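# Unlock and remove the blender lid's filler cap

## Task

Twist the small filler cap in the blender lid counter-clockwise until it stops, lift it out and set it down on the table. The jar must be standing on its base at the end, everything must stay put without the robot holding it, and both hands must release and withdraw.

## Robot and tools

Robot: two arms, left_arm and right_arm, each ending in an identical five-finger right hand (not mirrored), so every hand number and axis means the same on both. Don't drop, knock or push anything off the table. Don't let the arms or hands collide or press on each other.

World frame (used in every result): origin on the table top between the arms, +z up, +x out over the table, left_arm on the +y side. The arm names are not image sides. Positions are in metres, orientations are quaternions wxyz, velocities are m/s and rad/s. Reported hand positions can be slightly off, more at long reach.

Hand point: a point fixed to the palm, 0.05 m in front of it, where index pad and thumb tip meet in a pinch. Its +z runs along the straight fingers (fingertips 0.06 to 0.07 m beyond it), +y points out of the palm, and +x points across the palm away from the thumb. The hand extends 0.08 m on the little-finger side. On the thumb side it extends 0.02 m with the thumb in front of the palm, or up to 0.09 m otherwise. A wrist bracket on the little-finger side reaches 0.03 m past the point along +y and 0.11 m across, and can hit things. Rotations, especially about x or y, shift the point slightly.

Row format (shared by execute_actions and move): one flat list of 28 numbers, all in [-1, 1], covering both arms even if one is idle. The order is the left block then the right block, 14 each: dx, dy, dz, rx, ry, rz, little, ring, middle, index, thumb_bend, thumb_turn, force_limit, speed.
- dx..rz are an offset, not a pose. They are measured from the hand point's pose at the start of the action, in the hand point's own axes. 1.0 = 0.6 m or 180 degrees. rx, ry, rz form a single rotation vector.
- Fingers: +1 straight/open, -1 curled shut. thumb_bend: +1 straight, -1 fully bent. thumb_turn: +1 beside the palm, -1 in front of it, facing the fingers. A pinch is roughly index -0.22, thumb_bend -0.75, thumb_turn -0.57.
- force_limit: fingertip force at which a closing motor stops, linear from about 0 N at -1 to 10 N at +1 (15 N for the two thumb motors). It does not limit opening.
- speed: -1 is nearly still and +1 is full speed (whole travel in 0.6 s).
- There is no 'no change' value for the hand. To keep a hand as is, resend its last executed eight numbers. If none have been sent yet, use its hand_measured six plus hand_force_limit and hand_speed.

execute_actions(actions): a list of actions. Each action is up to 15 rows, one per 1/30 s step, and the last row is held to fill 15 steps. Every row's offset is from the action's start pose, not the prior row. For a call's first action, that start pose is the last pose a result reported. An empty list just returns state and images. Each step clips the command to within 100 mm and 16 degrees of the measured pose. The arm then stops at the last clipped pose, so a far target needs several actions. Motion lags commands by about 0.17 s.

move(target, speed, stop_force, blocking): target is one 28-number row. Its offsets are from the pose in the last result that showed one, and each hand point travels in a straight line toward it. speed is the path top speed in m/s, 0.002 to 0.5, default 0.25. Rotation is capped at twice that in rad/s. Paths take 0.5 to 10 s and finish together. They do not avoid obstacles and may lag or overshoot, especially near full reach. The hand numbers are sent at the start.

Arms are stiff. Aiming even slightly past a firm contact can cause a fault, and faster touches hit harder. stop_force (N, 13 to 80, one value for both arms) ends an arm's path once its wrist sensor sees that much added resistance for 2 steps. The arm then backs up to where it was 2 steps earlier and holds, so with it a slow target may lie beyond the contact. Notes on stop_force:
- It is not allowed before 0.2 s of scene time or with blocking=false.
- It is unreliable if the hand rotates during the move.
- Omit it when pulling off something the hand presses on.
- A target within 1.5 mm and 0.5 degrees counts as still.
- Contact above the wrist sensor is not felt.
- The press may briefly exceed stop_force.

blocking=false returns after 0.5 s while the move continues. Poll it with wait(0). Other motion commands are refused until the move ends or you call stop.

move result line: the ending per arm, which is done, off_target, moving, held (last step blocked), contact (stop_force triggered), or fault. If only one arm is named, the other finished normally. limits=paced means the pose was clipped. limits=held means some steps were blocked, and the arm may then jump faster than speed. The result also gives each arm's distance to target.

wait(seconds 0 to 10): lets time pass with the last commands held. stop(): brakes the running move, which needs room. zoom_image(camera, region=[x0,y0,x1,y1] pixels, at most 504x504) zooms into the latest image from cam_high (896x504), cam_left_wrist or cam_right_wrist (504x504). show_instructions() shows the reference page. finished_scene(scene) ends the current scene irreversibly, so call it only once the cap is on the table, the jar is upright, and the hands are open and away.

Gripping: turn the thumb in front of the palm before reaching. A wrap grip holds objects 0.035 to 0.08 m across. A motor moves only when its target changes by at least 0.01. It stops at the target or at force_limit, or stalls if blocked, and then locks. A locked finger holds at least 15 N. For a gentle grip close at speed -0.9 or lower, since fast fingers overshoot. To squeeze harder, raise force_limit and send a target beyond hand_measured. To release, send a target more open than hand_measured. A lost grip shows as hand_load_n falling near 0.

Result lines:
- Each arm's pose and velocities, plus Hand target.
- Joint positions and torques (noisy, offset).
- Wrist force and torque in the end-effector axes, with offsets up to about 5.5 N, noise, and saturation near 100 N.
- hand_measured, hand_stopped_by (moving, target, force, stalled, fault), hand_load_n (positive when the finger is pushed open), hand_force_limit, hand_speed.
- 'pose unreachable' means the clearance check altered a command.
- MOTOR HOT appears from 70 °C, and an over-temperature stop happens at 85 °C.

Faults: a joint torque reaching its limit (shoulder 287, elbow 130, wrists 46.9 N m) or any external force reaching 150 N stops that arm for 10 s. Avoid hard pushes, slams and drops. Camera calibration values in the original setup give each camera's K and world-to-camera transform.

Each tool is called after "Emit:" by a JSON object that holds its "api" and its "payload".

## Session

Emit:
{"api": "execute_actions", "payload": {"actions": []}}

Scene clock: 0.00 s.
left_arm: end_effector_position=(-0.1555, +1.2698, +0.5220) hand_measured=(+1.000, +1.000, +1.000, +1.000, +1.000, +1.000) hand_load_n=(+0.0, +0.0, +0.0, +0.0, +0.0, +0.0) hand_stopped_by=(target, target, target, target, target, target) hand_force_limit=0.00 hand_speed=-0.80 end_effector_quat_wxyz=(+0.154, +0.707, -0.686, +0.069) end_effector_velocity=(+0.000, +0.000, -0.000) end_effector_angular_velocity=(+0.000, -0.000, +0.000) | right_arm: end_effector_position=(+0.0003, -1.0964, +0.5276) hand_measured=(+1.000, +1.000, +1.000, +1.000, +1.000, +1.000) hand_load_n=(+0.0, +0.0, +0.0, +0.0, +0.0, +0.0) hand_stopped_by=(target, target, target, target, target, target) hand_force_limit=0.00 hand_speed=-0.80 end_effector_quat_wxyz=(-0.066, +0.769, +0.636, -0.004) end_effector_velocity=(-0.001, -0.000, -0.000) end_effector_angular_velocity=(-0.001, +0.000, -0.000)
Joint positions: left_arm=[ 1.258 -1.453  1.546  1.817  1.564 -1.934] | right_arm=[-1.821 -1.423  1.409  1.64   1.69  -1.765]
Joint velocities: left_arm=[ 0. -0. -0. -0.  0. -0.] | right_arm=[-0.001 -0.     0.    -0.001 -0.    -0.001]
Joint torques (N m, as the arm reports them, + toward a larger angle): no reading
Motor temperatures (°C, as the motors report them): left_arm=[27 27 27 32 32 33] | right_arm=[27 27 26 33 33 30]
Wrist force (N, on the end effector, along its own x y z axes, offset not removed): no reading
Wrist torque (N m, same axes, about the end effector's origin, offset not removed): no reading
Hand target (left_arm): -0.156, +1.270, +0.522; +0.154, +0.707, -0.686, +0.069
Hand target (right_arm): +0.000, -1.096, +0.528; -0.066, +0.769, +0.636, -0.004
camera_calibration (this result's frames):
cam_left_wrist: T_world_to_cam=[[-0.994508, 0.0377455, 0.0976193, -0.257046], [0.05707, 0.977415, 0.203479, -1.3312], [-0.0877341, 0.207932, -0.974201, 0.359189], [0, 0, 0, 1]] pos_world=[-0.148149, 1.23615, 0.645886]
cam_right_wrist: T_world_to_cam=[[0.943327, -0.297663, -0.146735, -0.246245], [-0.200048, -0.862824, 0.464237, -1.18469], [-0.264793, -0.408573, -0.873472, 0.136882], [0, 0, 0, 1]] pos_world=[0.0315404, -1.03955, 0.633405]

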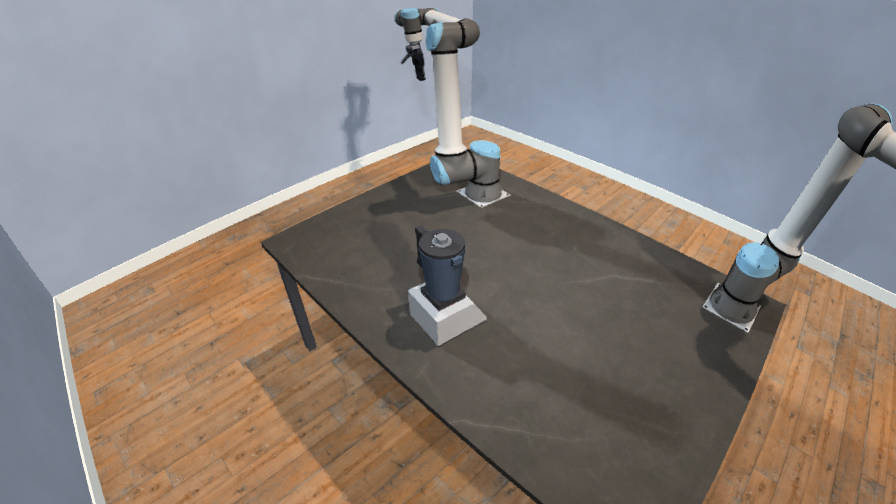

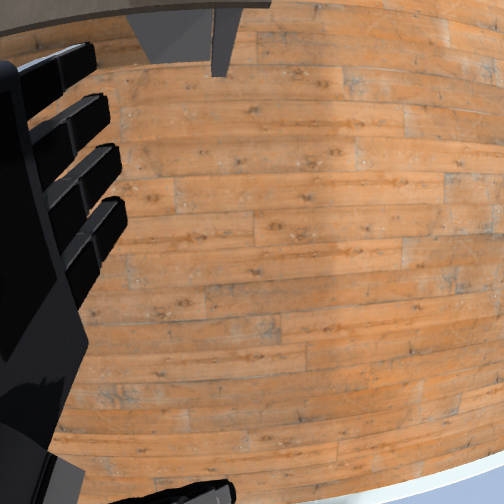

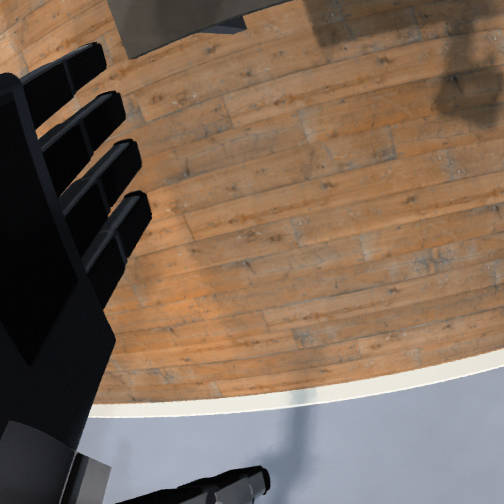

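Emit:
{"api": "zoom_image", "payload": {"camera": "cam_high", "region": [385, 205, 505, 355]}}

Emit:
{"api": "zoom_image", "payload": {"camera": "cam_high", "region": [407, 220, 477, 270]}}

Region (385, 205, 505, 355) of cam_high's 896x504 image, scaled by 3.360, with more detail than that image has; it fills the left 403 columns of this view, and the rest is white.

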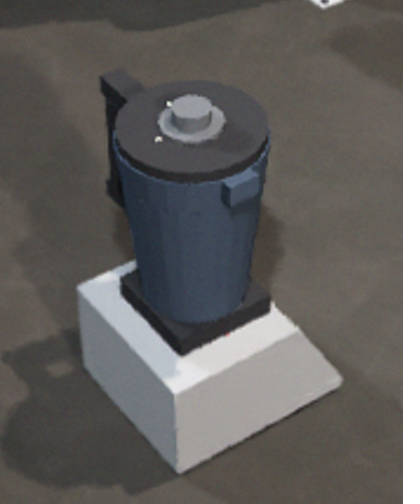

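Region (407, 220, 477, 270) of cam_high's 896x504 image, scaled by 7.200, with more detail than that image has; it fills the top 360 rows of this view, and the rest is white.

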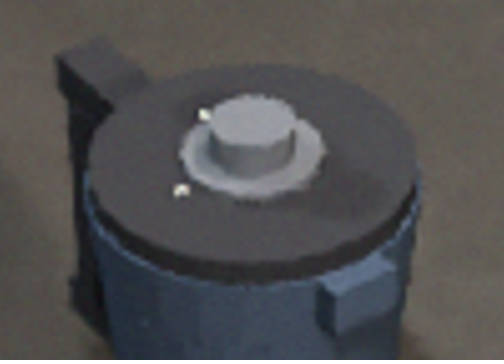

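Emit:
{"api": "move", "payload": {"target": [0,0,0,0,0,0, 1,1,1,1,1,1,0,-0.8, 0.98507,0.83548,0.05473,0.10388,-0.1427,-0.43578, 1,1,0.35,0.35,0.7,-1,0,0], "speed": 0.45}}

Scene clock: 3.93 s.
left_arm: end_effector_position=(-0.1555, +1.2698, +0.5220) hand_measured=(+1.000, +1.000, +1.000, +1.000, +1.000, +1.000) hand_load_n=(+0.0, +0.0, +0.0, +0.0, +0.0, +0.0) hand_stopped_by=(target, target, target, target, target, target) hand_force_limit=0.00 hand_speed=-0.80 end_effector_quat_wxyz=(+0.154, +0.707, -0.686, +0.069) end_effector_velocity=(+0.000, -0.000, +0.000) end_effector_angular_velocity=(-0.001, -0.000, -0.000) | right_arm: end_effector_position=(+0.6000, -0.6083, +0.4873) hand_measured=(+1.000, +1.000, +0.350, +0.350, +0.700, -1.000) hand_load_n=(+0.0, +0.0, +0.0, +0.0, +0.0, +0.0) hand_stopped_by=(target, target, target, target, target, target) hand_force_limit=0.00 hand_speed=0.00 end_effector_quat_wxyz=(-0.036, +0.161, +0.963, -0.215) end_effector_velocity=(+0.003, -0.000, +0.001) end_effector_angular_velocity=(-0.002, -0.001, -0.001)
Joint positions: left_arm=[ 1.258 -1.453  1.546  1.817  1.564 -1.934] | right_arm=[-0.223 -1.409  1.46   1.507  2.01  -1.6  ]
Joint velocities: left_arm=[-0.    -0.    -0.     0.001  0.     0.   ] | right_arm=[ 0.003  0.005 -0.007  0.003  0.002  0.004]
Joint torques (N m, as the arm reports them, + toward a larger angle): left_arm=[  0.07 -46.61 -35.31   4.53  -0.2   -0.58] | right_arm=[ 15.7  -33.59 -44.5    6.73   3.57   2.24]
Motor temperatures (°C, as the motors report them): left_arm=[27 27 27 32 32 33] | right_arm=[27 27 26 33 33 30]
Wrist force (N, on the end effector, along its own x y z axes, offset not removed): left_arm=[0.8 -4.8 0.8] | right_arm=[-1.9 3.1 1.8]
Wrist torque (N m, same axes, about the end effector's origin, offset not removed): left_arm=[-0.88 -0.18 -0.17] | right_arm=[0.30 0.13 -0.48]
Hand target (left_arm): -0.156, +1.270, +0.522; +0.154, +0.707, -0.686, +0.069
Hand target (right_arm): +0.600, -0.608, +0.487; -0.036, +0.161, +0.963, -0.215
Off the commanded pose (left_arm): 0.000 m, 0 deg.
Off the commanded pose (right_arm): 0.002 m, 0 deg.
move: done; limits=paced
camera_calibration (this result's frames):
cam_left_wrist: T_world_to_cam=[[-0.994508, 0.0377457, 0.0976193, -0.257046], [0.05707, 0.977415, 0.203479, -1.3312], [-0.0877341, 0.207932, -0.974201, 0.359189], [0, 0, 0, 1]] pos_world=[-0.148149, 1.23615, 0.645886]
cam_right_wrist: T_world_to_cam=[[0.404015, 0.795785, -0.451108, 0.464443], [0.847205, -0.139535, 0.512614, -0.836819], [0.344985, -0.589285, -0.730567, -0.0855041], [0, 0, 0, 1]] pos_world=[0.550813, -0.536748, 0.576012]

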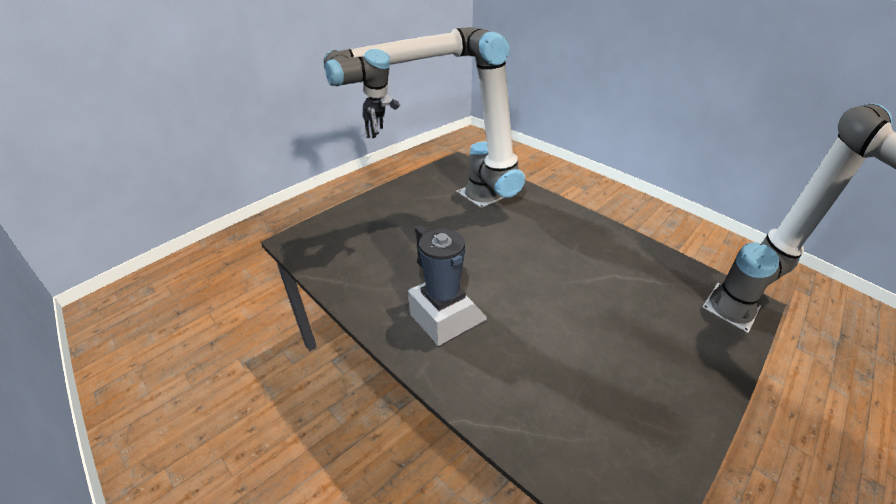

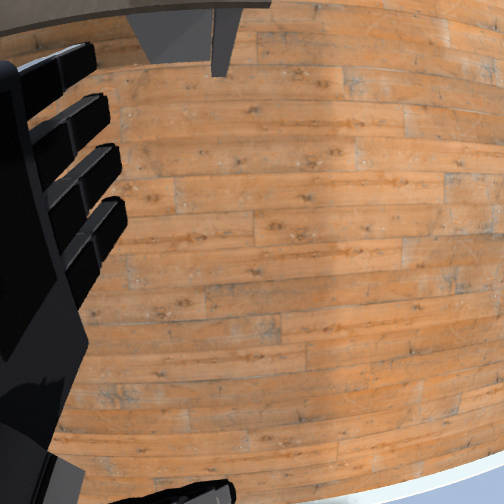

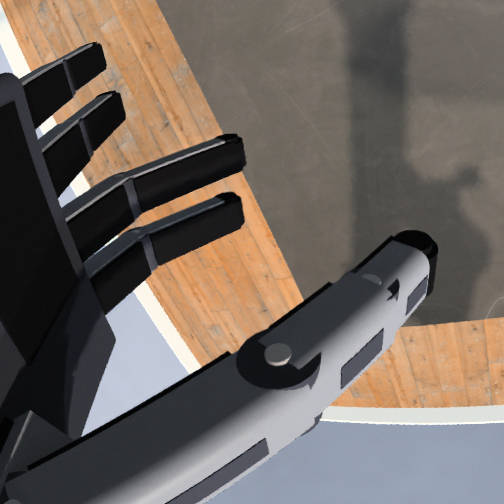

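Emit:
{"api": "execute_actions", "payload": {"actions": []}}

Scene clock: 4.43 s.
left_arm: end_effector_position=(-0.1555, +1.2698, +0.5220) hand_measured=(+1.000, +1.000, +1.000, +1.000, +1.000, +1.000) hand_load_n=(+0.0, +0.0, +0.0, +0.0, +0.0, +0.0) hand_stopped_by=(target, target, target, target, target, target) hand_force_limit=0.00 hand_speed=-0.80 end_effector_quat_wxyz=(+0.154, +0.707, -0.686, +0.069) end_effector_velocity=(-0.000, -0.000, +0.000) end_effector_angular_velocity=(+0.000, -0.000, -0.000) | right_arm: end_effector_position=(+0.6003, -0.6081, +0.4873) hand_measured=(+1.000, +1.000, +0.350, +0.350, +0.700, -1.000) hand_load_n=(+0.0, +0.0, +0.0, +0.0, +0.0, +0.0) hand_stopped_by=(target, target, target, target, target, target) hand_force_limit=0.00 hand_speed=0.00 end_effector_quat_wxyz=(-0.036, +0.161, +0.963, -0.215) end_effector_velocity=(+0.000, -0.000, +0.000) end_effector_angular_velocity=(-0.001, -0.001, -0.001)
Joint positions: left_arm=[ 1.258 -1.453  1.546  1.817  1.564 -1.934] | right_arm=[-0.222 -1.408  1.459  1.508  2.01  -1.599]
Joint velocities: left_arm=[ 0. -0. -0. -0. -0.  0.] | right_arm=[-0.     0.    -0.001 -0.     0.     0.001]
Joint torques (N m, as the arm reports them, + toward a larger angle): left_arm=[  0.94 -46.73 -35.69   4.81  -0.07  -0.28] | right_arm=[ 13.9  -33.33 -44.35   6.39   3.63   1.83]
Motor temperatures (°C, as the motors report them): left_arm=[27 27 27 32 32 33] | right_arm=[27 27 26 33 33 30]
Wrist force (N, on the end effector, along its own x y z axes, offset not removed): left_arm=[0.1 -4.8 1.8] | right_arm=[-0.5 4.0 1.9]
Wrist torque (N m, same axes, about the end effector's origin, offset not removed): left_arm=[-0.98 -0.16 -0.18] | right_arm=[0.43 -0.07 -0.38]
Hand target (left_arm): -0.156, +1.270, +0.522; +0.154, +0.707, -0.686, +0.069
Hand target (right_arm): +0.600, -0.608, +0.487; -0.036, +0.161, +0.963, -0.215
Off the commanded pose (left_arm): 0.000 m, 0 deg.
Off the commanded pose (right_arm): 0.002 m, 0 deg.
camera_calibration (this result's frames):
cam_left_wrist: T_world_to_cam=[[-0.994508, 0.0377458, 0.0976194, -0.257046], [0.0570702, 0.977415, 0.203479, -1.3312], [-0.0877341, 0.207932, -0.974201, 0.359189], [0, 0, 0, 1]] pos_world=[-0.148149, 1.23615, 0.645886]
cam_right_wrist: T_world_to_cam=[[0.403737, 0.795814, -0.451305, 0.464495], [0.847367, -0.139305, 0.512409, -0.836952], [0.344913, -0.5893, -0.730589, -0.0854824], [0, 0, 0, 1]] pos_world=[0.551156, -0.536618, 0.576038]

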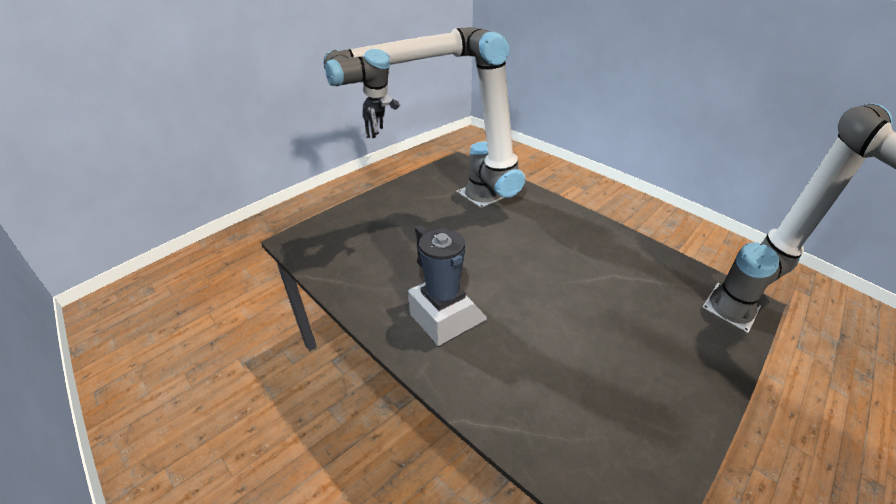

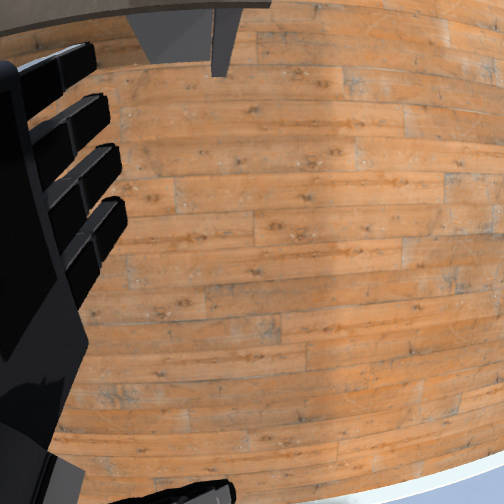

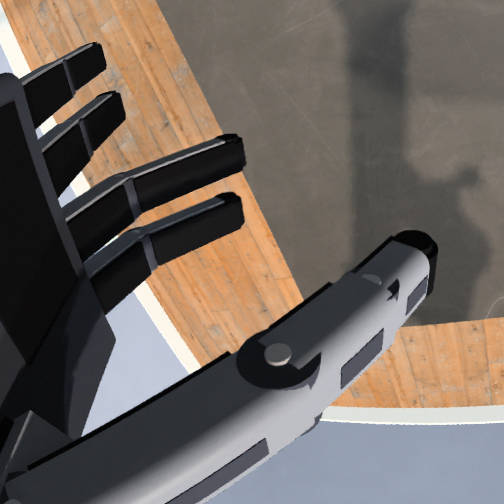

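Emit:
{"api": "move", "payload": {"target": [0,0,0,0,0,0,1,1,1,1,1,1,0,-0.8, 0.02248,0.98075,-0.32783,0.14533,-0.30268,-0.34705,1,1,0.35,0.35,0.7,-1,0,0], "speed": 0.42}}

Scene clock: 7.60 s.
left_arm: end_effector_position=(-0.1555, +1.2698, +0.5220) hand_measured=(+1.000, +1.000, +1.000, +1.000, +1.000, +1.000) hand_load_n=(+0.0, +0.0, +0.0, +0.0, +0.0, +0.0) hand_stopped_by=(target, target, target, target, target, target) hand_force_limit=0.00 hand_speed=-0.80 end_effector_quat_wxyz=(+0.154, +0.707, -0.686, +0.069) end_effector_velocity=(-0.000, -0.000, +0.000) end_effector_angular_velocity=(-0.000, +0.001, -0.000) | right_arm: end_effector_position=(+0.7893, -0.0223, +0.4159) hand_measured=(+1.000, +1.000, +0.350, +0.350, +0.700, -1.000) hand_load_n=(+0.0, +0.0, +0.0, +0.0, +0.0, +0.0) hand_stopped_by=(target, target, target, target, target, target) hand_force_limit=0.00 hand_speed=0.00 end_effector_quat_wxyz=(+0.249, -0.458, +0.749, -0.408) end_effector_velocity=(+0.001, +0.005, +0.001) end_effector_angular_velocity=(-0.001, -0.003, +0.011)
Joint positions: left_arm=[ 1.258 -1.453  1.546  1.817  1.564 -1.934] | right_arm=[ 0.668 -1.04   1.078  0.843  2.36  -2.432]
Joint velocities: left_arm=[ 0.    -0.    -0.     0.001 -0.001  0.   ] | right_arm=[ 0.004  0.002 -0.005 -0.006 -0.002 -0.011]
Joint torques (N m, as the arm reports them, + toward a larger angle): left_arm=[  0.96 -47.67 -35.69   4.85  -0.19  -0.35] | right_arm=[ 14.24 -65.13 -45.72  -0.05  -1.39  -2.28]
Motor temperatures (°C, as the motors report them): left_arm=[27 27 27 32 32 33] | right_arm=[27 27 26 33 33 30]
Wrist force (N, on the end effector, along its own x y z axes, offset not removed): left_arm=[0.8 -1.9 1.3] | right_arm=[0.1 2.9 1.1]
Wrist torque (N m, same axes, about the end effector's origin, offset not removed): left_arm=[-0.44 -0.23 -0.14] | right_arm=[0.33 -0.08 -0.43]
Hand target (left_arm): -0.156, +1.270, +0.522; +0.154, +0.707, -0.686, +0.069
Hand target (right_arm): +0.789, -0.022, +0.416; +0.249, -0.459, +0.749, -0.408
Off the commanded pose (left_arm): 0.000 m, 0 deg.
Off the commanded pose (right_arm): 0.002 m, 0 deg.
move: done
camera_calibration (this result's frames):
cam_left_wrist: T_world_to_cam=[[-0.994508, 0.0377454, 0.0976193, -0.257046], [0.0570698, 0.977415, 0.203479, -1.3312], [-0.0877342, 0.207932, -0.974201, 0.359189], [0, 0, 0, 1]] pos_world=[-0.148149, 1.23615, 0.645886]
cam_right_wrist: T_world_to_cam=[[-0.399378, 0.34171, -0.850724, 0.679626], [0.0365733, 0.933141, 0.357645, -0.150671], [0.916056, 0.111722, -0.385174, -0.436436], [0, 0, 0, 1]] pos_world=[0.676739, -0.0428788, 0.463957]

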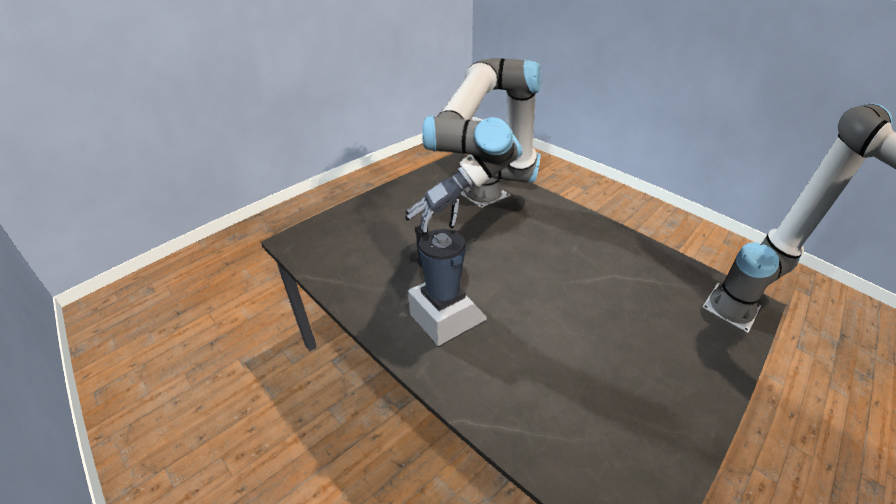

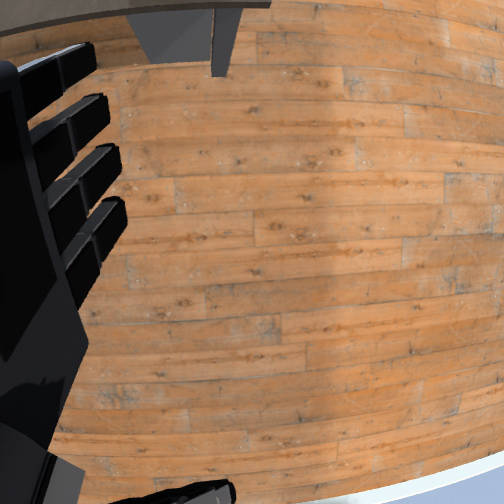

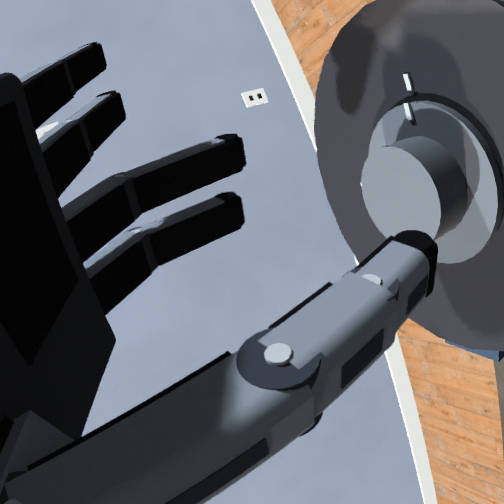

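Emit:
{"api": "execute_actions", "payload": {"actions": []}}

Emit:
{"api": "zoom_image", "payload": {"camera": "cam_right_wrist", "region": [304, 50, 504, 300]}}

Scene clock: 7.70 s.
left_arm: end_effector_position=(-0.1555, +1.2698, +0.5220) hand_measured=(+1.000, +1.000, +1.000, +1.000, +1.000, +1.000) hand_load_n=(+0.0, +0.0, +0.0, +0.0, +0.0, +0.0) hand_stopped_by=(target, target, target, target, target, target) hand_force_limit=0.00 hand_speed=-0.80 end_effector_quat_wxyz=(+0.154, +0.707, -0.686, +0.069) end_effector_velocity=(-0.000, -0.000, +0.000) end_effector_angular_velocity=(-0.000, +0.001, -0.000) | right_arm: end_effector_position=(+0.7894, -0.0221, +0.4159) hand_measured=(+1.000, +1.000, +0.350, +0.350, +0.700, -1.000) hand_load_n=(+0.0, +0.0, +0.0, +0.0, +0.0, +0.0) hand_stopped_by=(target, target, target, target, target, target) hand_force_limit=0.00 hand_speed=0.00 end_effector_quat_wxyz=(+0.249, -0.458, +0.749, -0.408) end_effector_velocity=(+0.001, +0.000, -0.000) end_effector_angular_velocity=(-0.001, -0.000, +0.002)
Joint positions: left_arm=[ 1.258 -1.453  1.546  1.817  1.564 -1.934] | right_arm=[ 0.668 -1.04   1.078  0.843  2.36  -2.433]
Joint velocities: left_arm=[-0.    -0.    -0.     0.001 -0.001 -0.   ] | right_arm=[-0.     0.001 -0.001 -0.002 -0.001 -0.004]
Joint torques (N m, as the arm reports them, + toward a larger angle): left_arm=[  1.52 -45.85 -36.06   4.87  -0.19  -0.37] | right_arm=[ 15.15 -64.49 -45.82   0.37  -1.28  -2.36]
Motor temperatures (°C, as the motors report them): left_arm=[27 27 27 32 32 33] | right_arm=[27 27 26 33 33 30]
Wrist force (N, on the end effector, along its own x y z axes, offset not removed): left_arm=[1.0 -5.3 3.1] | right_arm=[-0.5 4.4 2.7]
Wrist torque (N m, same axes, about the end effector's origin, offset not removed): left_arm=[-1.05 -0.22 -0.15] | right_arm=[0.41 -0.04 -0.34]
Hand target (left_arm): -0.156, +1.270, +0.522; +0.154, +0.707, -0.686, +0.069
Hand target (right_arm): +0.789, -0.022, +0.416; +0.249, -0.459, +0.749, -0.408
Off the commanded pose (left_arm): 0.000 m, 0 deg.
Off the commanded pose (right_arm): 0.002 m, 0 deg.
camera_calibration (this result's frames):
cam_left_wrist: T_world_to_cam=[[-0.994508, 0.0377458, 0.0976193, -0.257046], [0.0570702, 0.977415, 0.203479, -1.3312], [-0.0877341, 0.207932, -0.974201, 0.359189], [0, 0, 0, 1]] pos_world=[-0.148149, 1.23615, 0.645886]
cam_right_wrist: T_world_to_cam=[[-0.399494, 0.341339, -0.850818, 0.679709], [0.0360326, 0.933225, 0.357481, -0.15033], [0.916027, 0.112154, -0.385117, -0.436546], [0, 0, 0, 1]] pos_world=[0.676844, -0.0427589, 0.463928]

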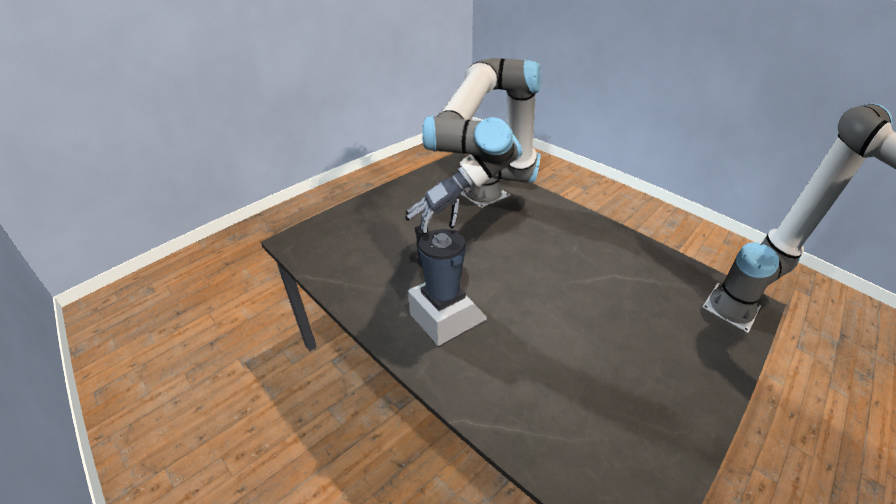

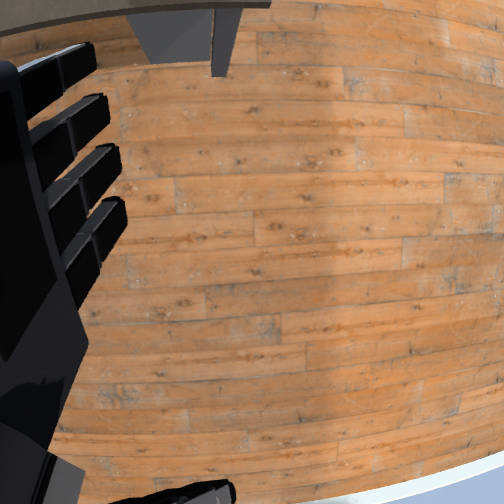

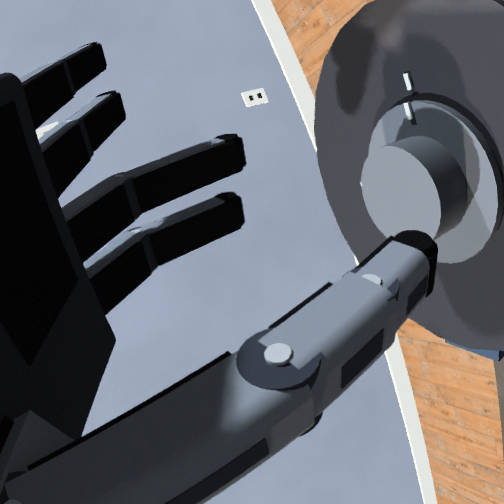

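Region (304, 50, 504, 300) of cam_right_wrist's 504x504 image, scaled by 2.016, with more detail than that image has; it fills the left 403 columns of this view, and the rest is white.

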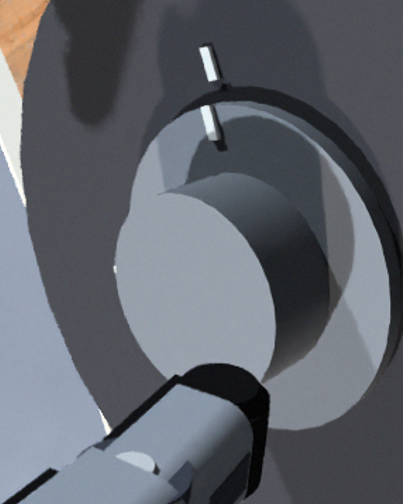

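Emit:
{"api": "zoom_image", "payload": {"camera": "cam_right_wrist", "region": [350, 130, 476, 256]}}

Region (350, 130, 476, 256) of cam_right_wrist's 504x504 image, scaled by 4.000, with more detail than that image has.

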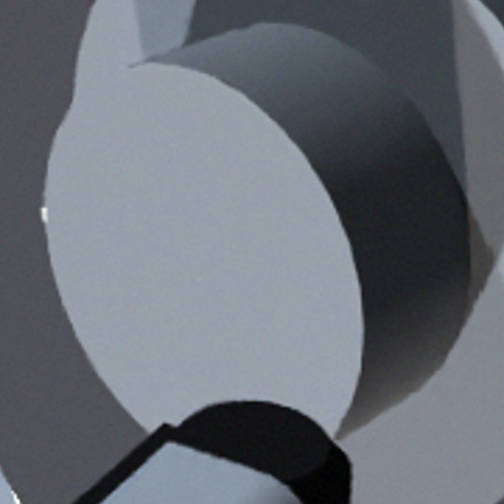

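Emit:
{"api": "move", "payload": {"target": [0,0,0,0,0,0,1,1,1,1,1,1,0,-0.8, -0.00212,0.03334,0.01568,0,0,0,1,1,0.35,0.35,0.7,-1,0,0], "speed": 0.06, "stop_force": 13}}

Emit:
{"api": "zoom_image", "payload": {"camera": "cam_right_wrist", "region": [260, 110, 460, 310]}}

Scene clock: 9.57 s.
left_arm: end_effector_position=(-0.1555, +1.2698, +0.5220) hand_measured=(+1.000, +1.000, +1.000, +1.000, +1.000, +1.000) hand_load_n=(+0.0, +0.0, +0.0, +0.0, +0.0, +0.0) hand_stopped_by=(target, target, target, target, target, target) hand_force_limit=0.00 hand_speed=-0.80 end_effector_quat_wxyz=(+0.154, +0.707, -0.686, +0.069) end_effector_velocity=(+0.000, -0.000, -0.000) end_effector_angular_velocity=(-0.001, -0.001, +0.000) | right_arm: end_effector_position=(+0.7874, -0.0196, +0.3943) hand_measured=(+1.000, +1.000, +0.350, +0.350, +0.700, -1.000) hand_load_n=(+0.0, +0.0, +0.0, +0.0, +0.0, +0.0) hand_stopped_by=(target, target, target, target, target, target) hand_force_limit=0.00 hand_speed=0.00 end_effector_quat_wxyz=(+0.249, -0.458, +0.749, -0.408) end_effector_velocity=(-0.000, -0.001, -0.004) end_effector_angular_velocity=(-0.000, +0.003, -0.001)
Joint positions: left_arm=[ 1.258 -1.453  1.546  1.817  1.564 -1.934] | right_arm=[ 0.672 -1.037  1.111  0.809  2.363 -2.429]
Joint velocities: left_arm=[0.    0.    0.    0.    0.001 0.   ] | right_arm=[-0.001  0.     0.007 -0.004 -0.001  0.001]
Joint torques (N m, as the arm reports them, + toward a larger angle): left_arm=[  1.36 -47.13 -35.29   4.67  -0.16  -0.38] | right_arm=[ 14.33 -63.31 -31.28   0.05   3.92   2.07]
Motor temperatures (°C, as the motors report them): left_arm=[27 27 27 32 32 33] | right_arm=[27 27 26 33 33 30]
Wrist force (N, on the end effector, along its own x y z axes, offset not removed): left_arm=[-0.1 -4.6 1.5] | right_arm=[0.1 3.8 3.1]
Wrist torque (N m, same axes, about the end effector's origin, offset not removed): left_arm=[-0.81 -0.12 -0.26] | right_arm=[0.37 -0.23 -0.32]
Hand target (left_arm): -0.156, +1.270, +0.522; +0.154, +0.707, -0.686, +0.069
Hand target (right_arm): +0.787, -0.020, +0.394; +0.249, -0.458, +0.749, -0.408
Off the commanded pose (left_arm): 0.000 m, 0 deg.
Off the commanded pose (right_arm): 0.000 m, 0 deg.
move: done
camera_calibration (this result's frames):
cam_left_wrist: T_world_to_cam=[[-0.994508, 0.0377457, 0.0976192, -0.257046], [0.0570701, 0.977415, 0.203479, -1.3312], [-0.087734, 0.207932, -0.974201, 0.359189], [0, 0, 0, 1]] pos_world=[-0.148149, 1.23615, 0.645886]
cam_right_wrist: T_world_to_cam=[[-0.399506, 0.341336, -0.850814, 0.659685], [0.0360481, 0.933228, 0.357473, -0.144861], [0.916021, 0.112142, -0.385135, -0.443285], [0, 0, 0, 1]] pos_world=[0.674829, -0.0402747, 0.442329]

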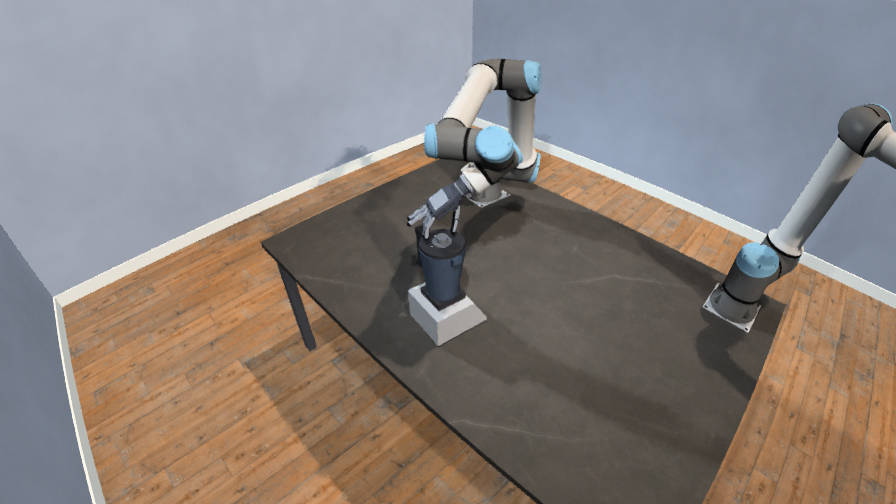

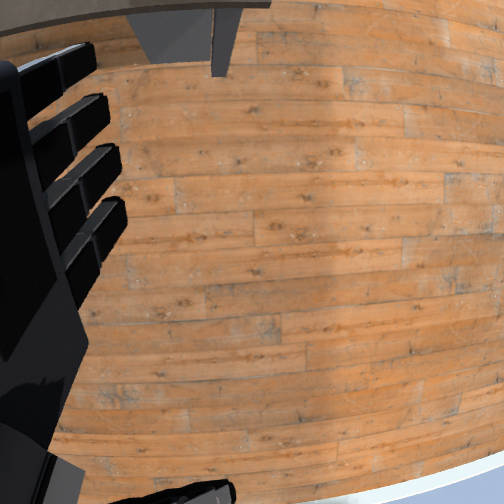

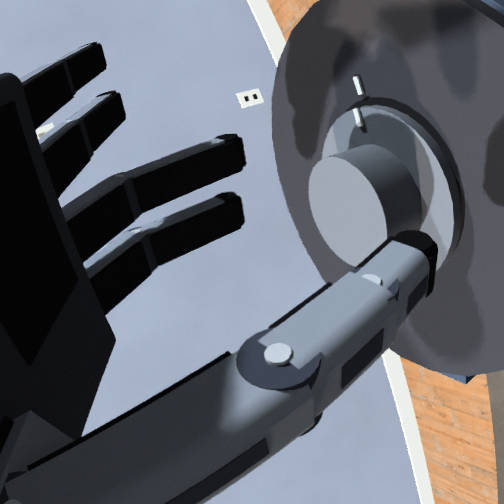

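Region (260, 110, 460, 310) of cam_right_wrist's 504x504 image, scaled by 2.520, with more detail than that image has.

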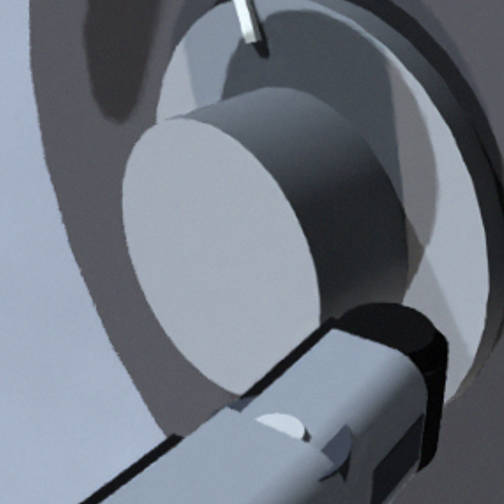

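Emit:
{"api": "move", "payload": {"target": [0,0,0,0,0,0,1,1,1,1,1,1,0,-0.8, 0.00054,0.02376,0.01330,0,0,0,1,1,0.22,0.22,0.55,-1,-0.6,-0.5], "speed": 0.035, "stop_force": 13}}

Emit:
{"api": "zoom_image", "payload": {"camera": "cam_right_wrist", "region": [200, 100, 452, 352]}}

Scene clock: 11.20 s.
left_arm: end_effector_position=(-0.1555, +1.2698, +0.5220) hand_measured=(+1.000, +1.000, +1.000, +1.000, +1.000, +1.000) hand_load_n=(+0.0, +0.0, +0.0, +0.0, +0.0, +0.0) hand_stopped_by=(target, target, target, target, target, target) hand_force_limit=0.00 hand_speed=-0.80 end_effector_quat_wxyz=(+0.154, +0.707, -0.686, +0.069) end_effector_velocity=(-0.000, +0.000, +0.000) end_effector_angular_velocity=(+0.001, +0.001, -0.001) | right_arm: end_effector_position=(+0.7863, -0.0194, +0.3784) hand_measured=(+1.000, +1.000, +0.220, +0.220, +0.550, -1.000) hand_load_n=(+0.0, +0.0, +0.0, +0.0, +0.0, +0.0) hand_stopped_by=(target, target, target, target, target, target) hand_force_limit=-0.60 hand_speed=-0.50 end_effector_quat_wxyz=(+0.249, -0.458, +0.749, -0.408) end_effector_velocity=(+0.000, +0.000, -0.002) end_effector_angular_velocity=(+0.003, -0.002, -0.000)
Joint positions: left_arm=[ 1.258 -1.453  1.546  1.817  1.564 -1.934] | right_arm=[ 0.673 -1.036  1.137  0.783  2.363 -2.428]
Joint velocities: left_arm=[-0.    -0.001 -0.    -0.    -0.001  0.   ] | right_arm=[-0.    -0.     0.003 -0.005 -0.001  0.001]
Joint torques (N m, as the arm reports them, + toward a larger angle): left_arm=[  1.52 -47.16 -35.49   4.74  -0.2   -0.34] | right_arm=[ 14.52 -62.78 -31.99   0.02   3.74   1.94]
Motor temperatures (°C, as the motors report them): left_arm=[27 27 27 32 32 33] | right_arm=[27 27 26 33 33 30]
Wrist force (N, on the end effector, along its own x y z axes, offset not removed): left_arm=[1.1 -3.2 1.5] | right_arm=[-0.7 3.7 2.0]
Wrist torque (N m, same axes, about the end effector's origin, offset not removed): left_arm=[-0.67 -0.26 -0.10] | right_arm=[0.35 -0.08 -0.41]
Hand target (left_arm): -0.156, +1.270, +0.522; +0.154, +0.707, -0.686, +0.069
Hand target (right_arm): +0.786, -0.019, +0.378; +0.249, -0.458, +0.749, -0.408
Off the commanded pose (left_arm): 0.000 m, 0 deg.
Off the commanded pose (right_arm): 0.000 m, 0 deg.
move: done
camera_calibration (this result's frames):
cam_left_wrist: T_world_to_cam=[[-0.994508, 0.0377455, 0.0976193, -0.257046], [0.0570699, 0.977415, 0.203479, -1.3312], [-0.0877342, 0.207932, -0.974201, 0.359189], [0, 0, 0, 1]] pos_world=[-0.148149, 1.23615, 0.645886]
cam_right_wrist: T_world_to_cam=[[-0.399521, 0.341342, -0.850805, 0.645658], [0.0360786, 0.933228, 0.357468, -0.139347], [0.916014, 0.11212, -0.385159, -0.448472], [0, 0, 0, 1]] pos_world=[0.673788, -0.0400649, 0.426408]

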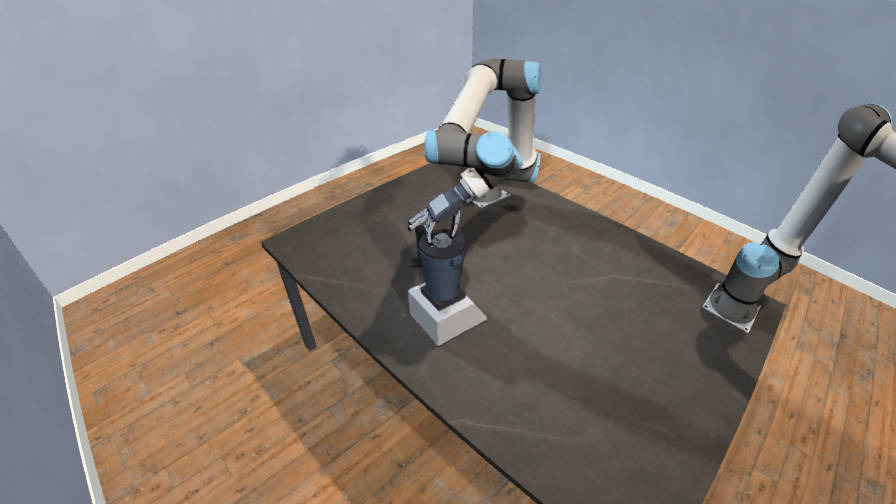

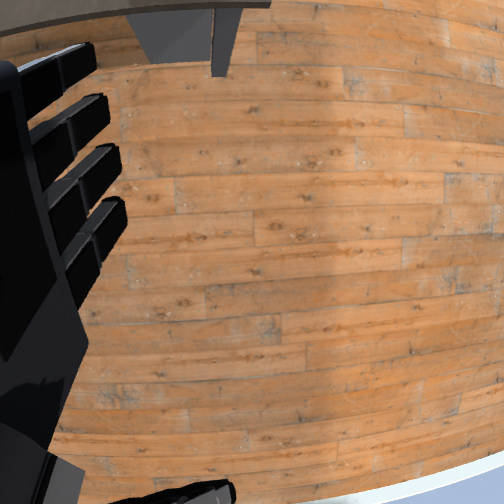

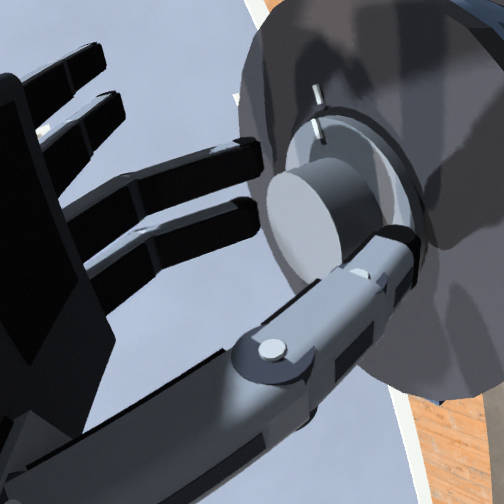

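Region (200, 100, 452, 352) of cam_right_wrist's 504x504 image, scaled by 2.000, with more detail than that image has.

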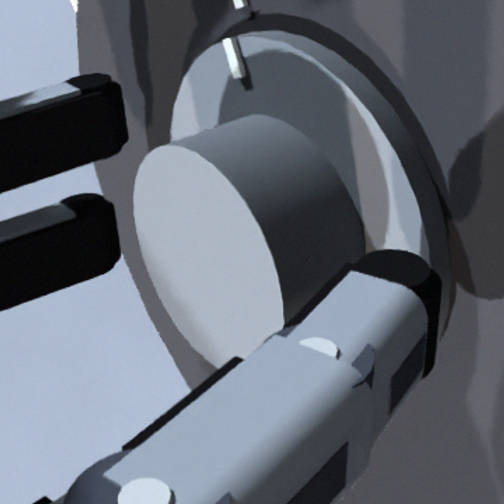

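Emit:
{"api": "execute_actions", "payload": {"actions": [[[0,0,0,0,0,0,1,1,1,1,1,1,0,-0.8, 0,0.00056,0.00036,0,0,0,1,1,0.06,0.02,0.43,-1,-0.6,-0.5],[0,0,0,0,0,0,1,1,1,1,1,1,0,-0.8, 0,0.00056,0.00036,0,0,0,1,1,0.06,0.02,0.43,-1,-0.6,-0.5],[0,0,0,0,0,0,1,1,1,1,1,1,0,-0.8, 0,0.00056,0.00036,0,0,0,1,1,0.06,0.02,0.43,-1,-0.6,-0.5],[0,0,0,0,0,0,1,1,1,1,1,1,0,-0.8, 0,0.00056,0.00036,0,0,0,1,1,0.06,0.02,0.43,-1,-0.6,-0.5],[0,0,0,0,0,0,1,1,1,1,1,1,0,-0.8, 0,0.00056,0.00036,0,0,0,1,1,0.06,0.02,0.43,-1,-0.6,-0.5],[0,0,0,0,0,0,1,1,1,1,1,1,0,-0.8, 0,0.00056,0.00036,0,0,0,1,1,0.06,0.02,0.43,-1,-0.6,-0.5],[0,0,0,0,0,0,1,1,1,1,1,1,0,-0.8, 0,0.00056,0.00036,0,0,0,1,1,0.06,0.02,0.43,-1,-0.6,-0.5],[0,0,0,0,0,0,1,1,1,1,1,1,0,-0.8, 0,0.00056,0.00036,0,0,0,1,1,0.06,0.02,0.43,-1,-0.6,-0.5],[0,0,0,0,0,0,1,1,1,1,1,1,0,-0.8, 0,0.00056,0.00036,0,0,0,1,1,-0.2,-0.2,0.0,-1,-0.6,-0.88]],[[0,0,0,0,0,0,1,1,1,1,1,1,0,-0.8, 0,0,0,0,0,0,1,1,-0.2,-0.2,0.0,-1,-0.6,-0.88]]]}}

Scene clock: 12.53 s.
left_arm: end_effector_position=(-0.1555, +1.2698, +0.5220) hand_measured=(+1.000, +1.000, +1.000, +1.000, +1.000, +1.000) hand_load_n=(+0.0, +0.0, +0.0, +0.0, +0.0, +0.0) hand_stopped_by=(target, target, target, target, target, target) hand_force_limit=0.00 hand_speed=-0.80 end_effector_quat_wxyz=(+0.154, +0.707, -0.686, +0.069) end_effector_velocity=(-0.000, +0.000, +0.000) end_effector_angular_velocity=(+0.002, +0.001, -0.001) | right_arm: end_effector_position=(+0.7863, -0.0194, +0.3780) hand_measured=(+1.000, +1.000, -0.012, -0.052, +0.356, -1.000) hand_load_n=(+0.0, +0.0, +0.0, +2.5, +0.0, +0.0) hand_stopped_by=(target, target, force, force, moving, target) hand_force_limit=-0.60 hand_speed=-0.88 end_effector_quat_wxyz=(+0.249, -0.458, +0.749, -0.408) end_effector_velocity=(-0.001, +0.002, -0.001) end_effector_angular_velocity=(+0.001, +0.001, +0.002)
Joint positions: left_arm=[ 1.258 -1.453  1.546  1.817  1.564 -1.934] | right_arm=[ 0.673 -1.036  1.138  0.782  2.363 -2.428]
Joint velocities: left_arm=[ 0.    -0.001  0.    -0.001 -0.001  0.   ] | right_arm=[ 0.002  0.     0.     0.    -0.001  0.001]
Joint torques (N m, as the arm reports them, + toward a larger angle): left_arm=[  1.76 -46.25 -35.61   4.6    0.15  -0.18] | right_arm=[ 11.3  -65.18 -32.88   0.96   3.18   1.32]
Motor temperatures (°C, as the motors report them): left_arm=[27 27 27 32 32 33] | right_arm=[27 27 26 33 33 30]
Wrist force (N, on the end effector, along its own x y z axes, offset not removed): left_arm=[1.0 -3.0 1.0] | right_arm=[0.4 3.5 3.5]
Wrist torque (N m, same axes, about the end effector's origin, offset not removed): left_arm=[-0.55 -0.25 -0.11] | right_arm=[0.48 -0.17 -0.35]
Hand target (left_arm): -0.156, +1.270, +0.522; +0.154, +0.707, -0.686, +0.069
Hand target (right_arm): +0.786, -0.019, +0.378; +0.249, -0.458, +0.749, -0.408
Off the commanded pose (left_arm): 0.000 m, 0 deg.
Off the commanded pose (right_arm): 0.000 m, 0 deg.
camera_calibration (this result's frames):
cam_left_wrist: T_world_to_cam=[[-0.994508, 0.0377457, 0.0976193, -0.257046], [0.05707, 0.977415, 0.203479, -1.3312], [-0.0877341, 0.207932, -0.974201, 0.359189], [0, 0, 0, 1]] pos_world=[-0.148149, 1.23615, 0.645886]
cam_right_wrist: T_world_to_cam=[[-0.399515, 0.34133, -0.850812, 0.645305], [0.0360698, 0.933232, 0.357459, -0.1392], [0.916017, 0.112121, -0.385152, -0.448629], [0, 0, 0, 1]] pos_world=[0.673782, -0.0400552, 0.426002]

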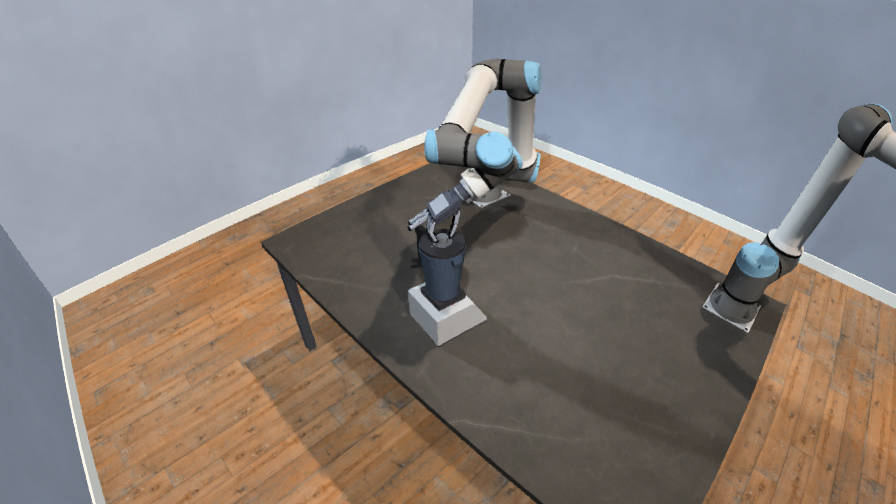

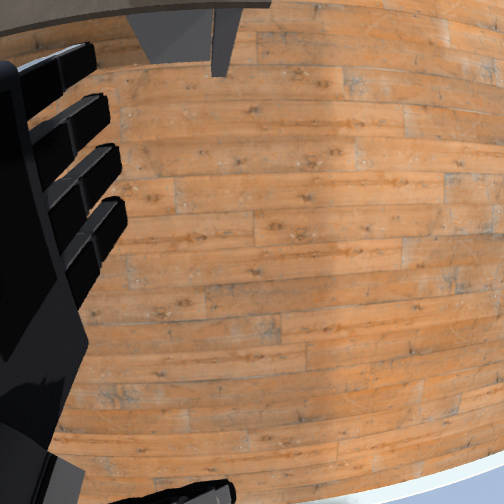

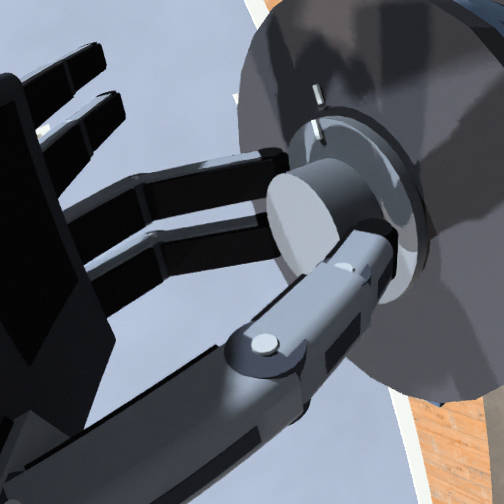

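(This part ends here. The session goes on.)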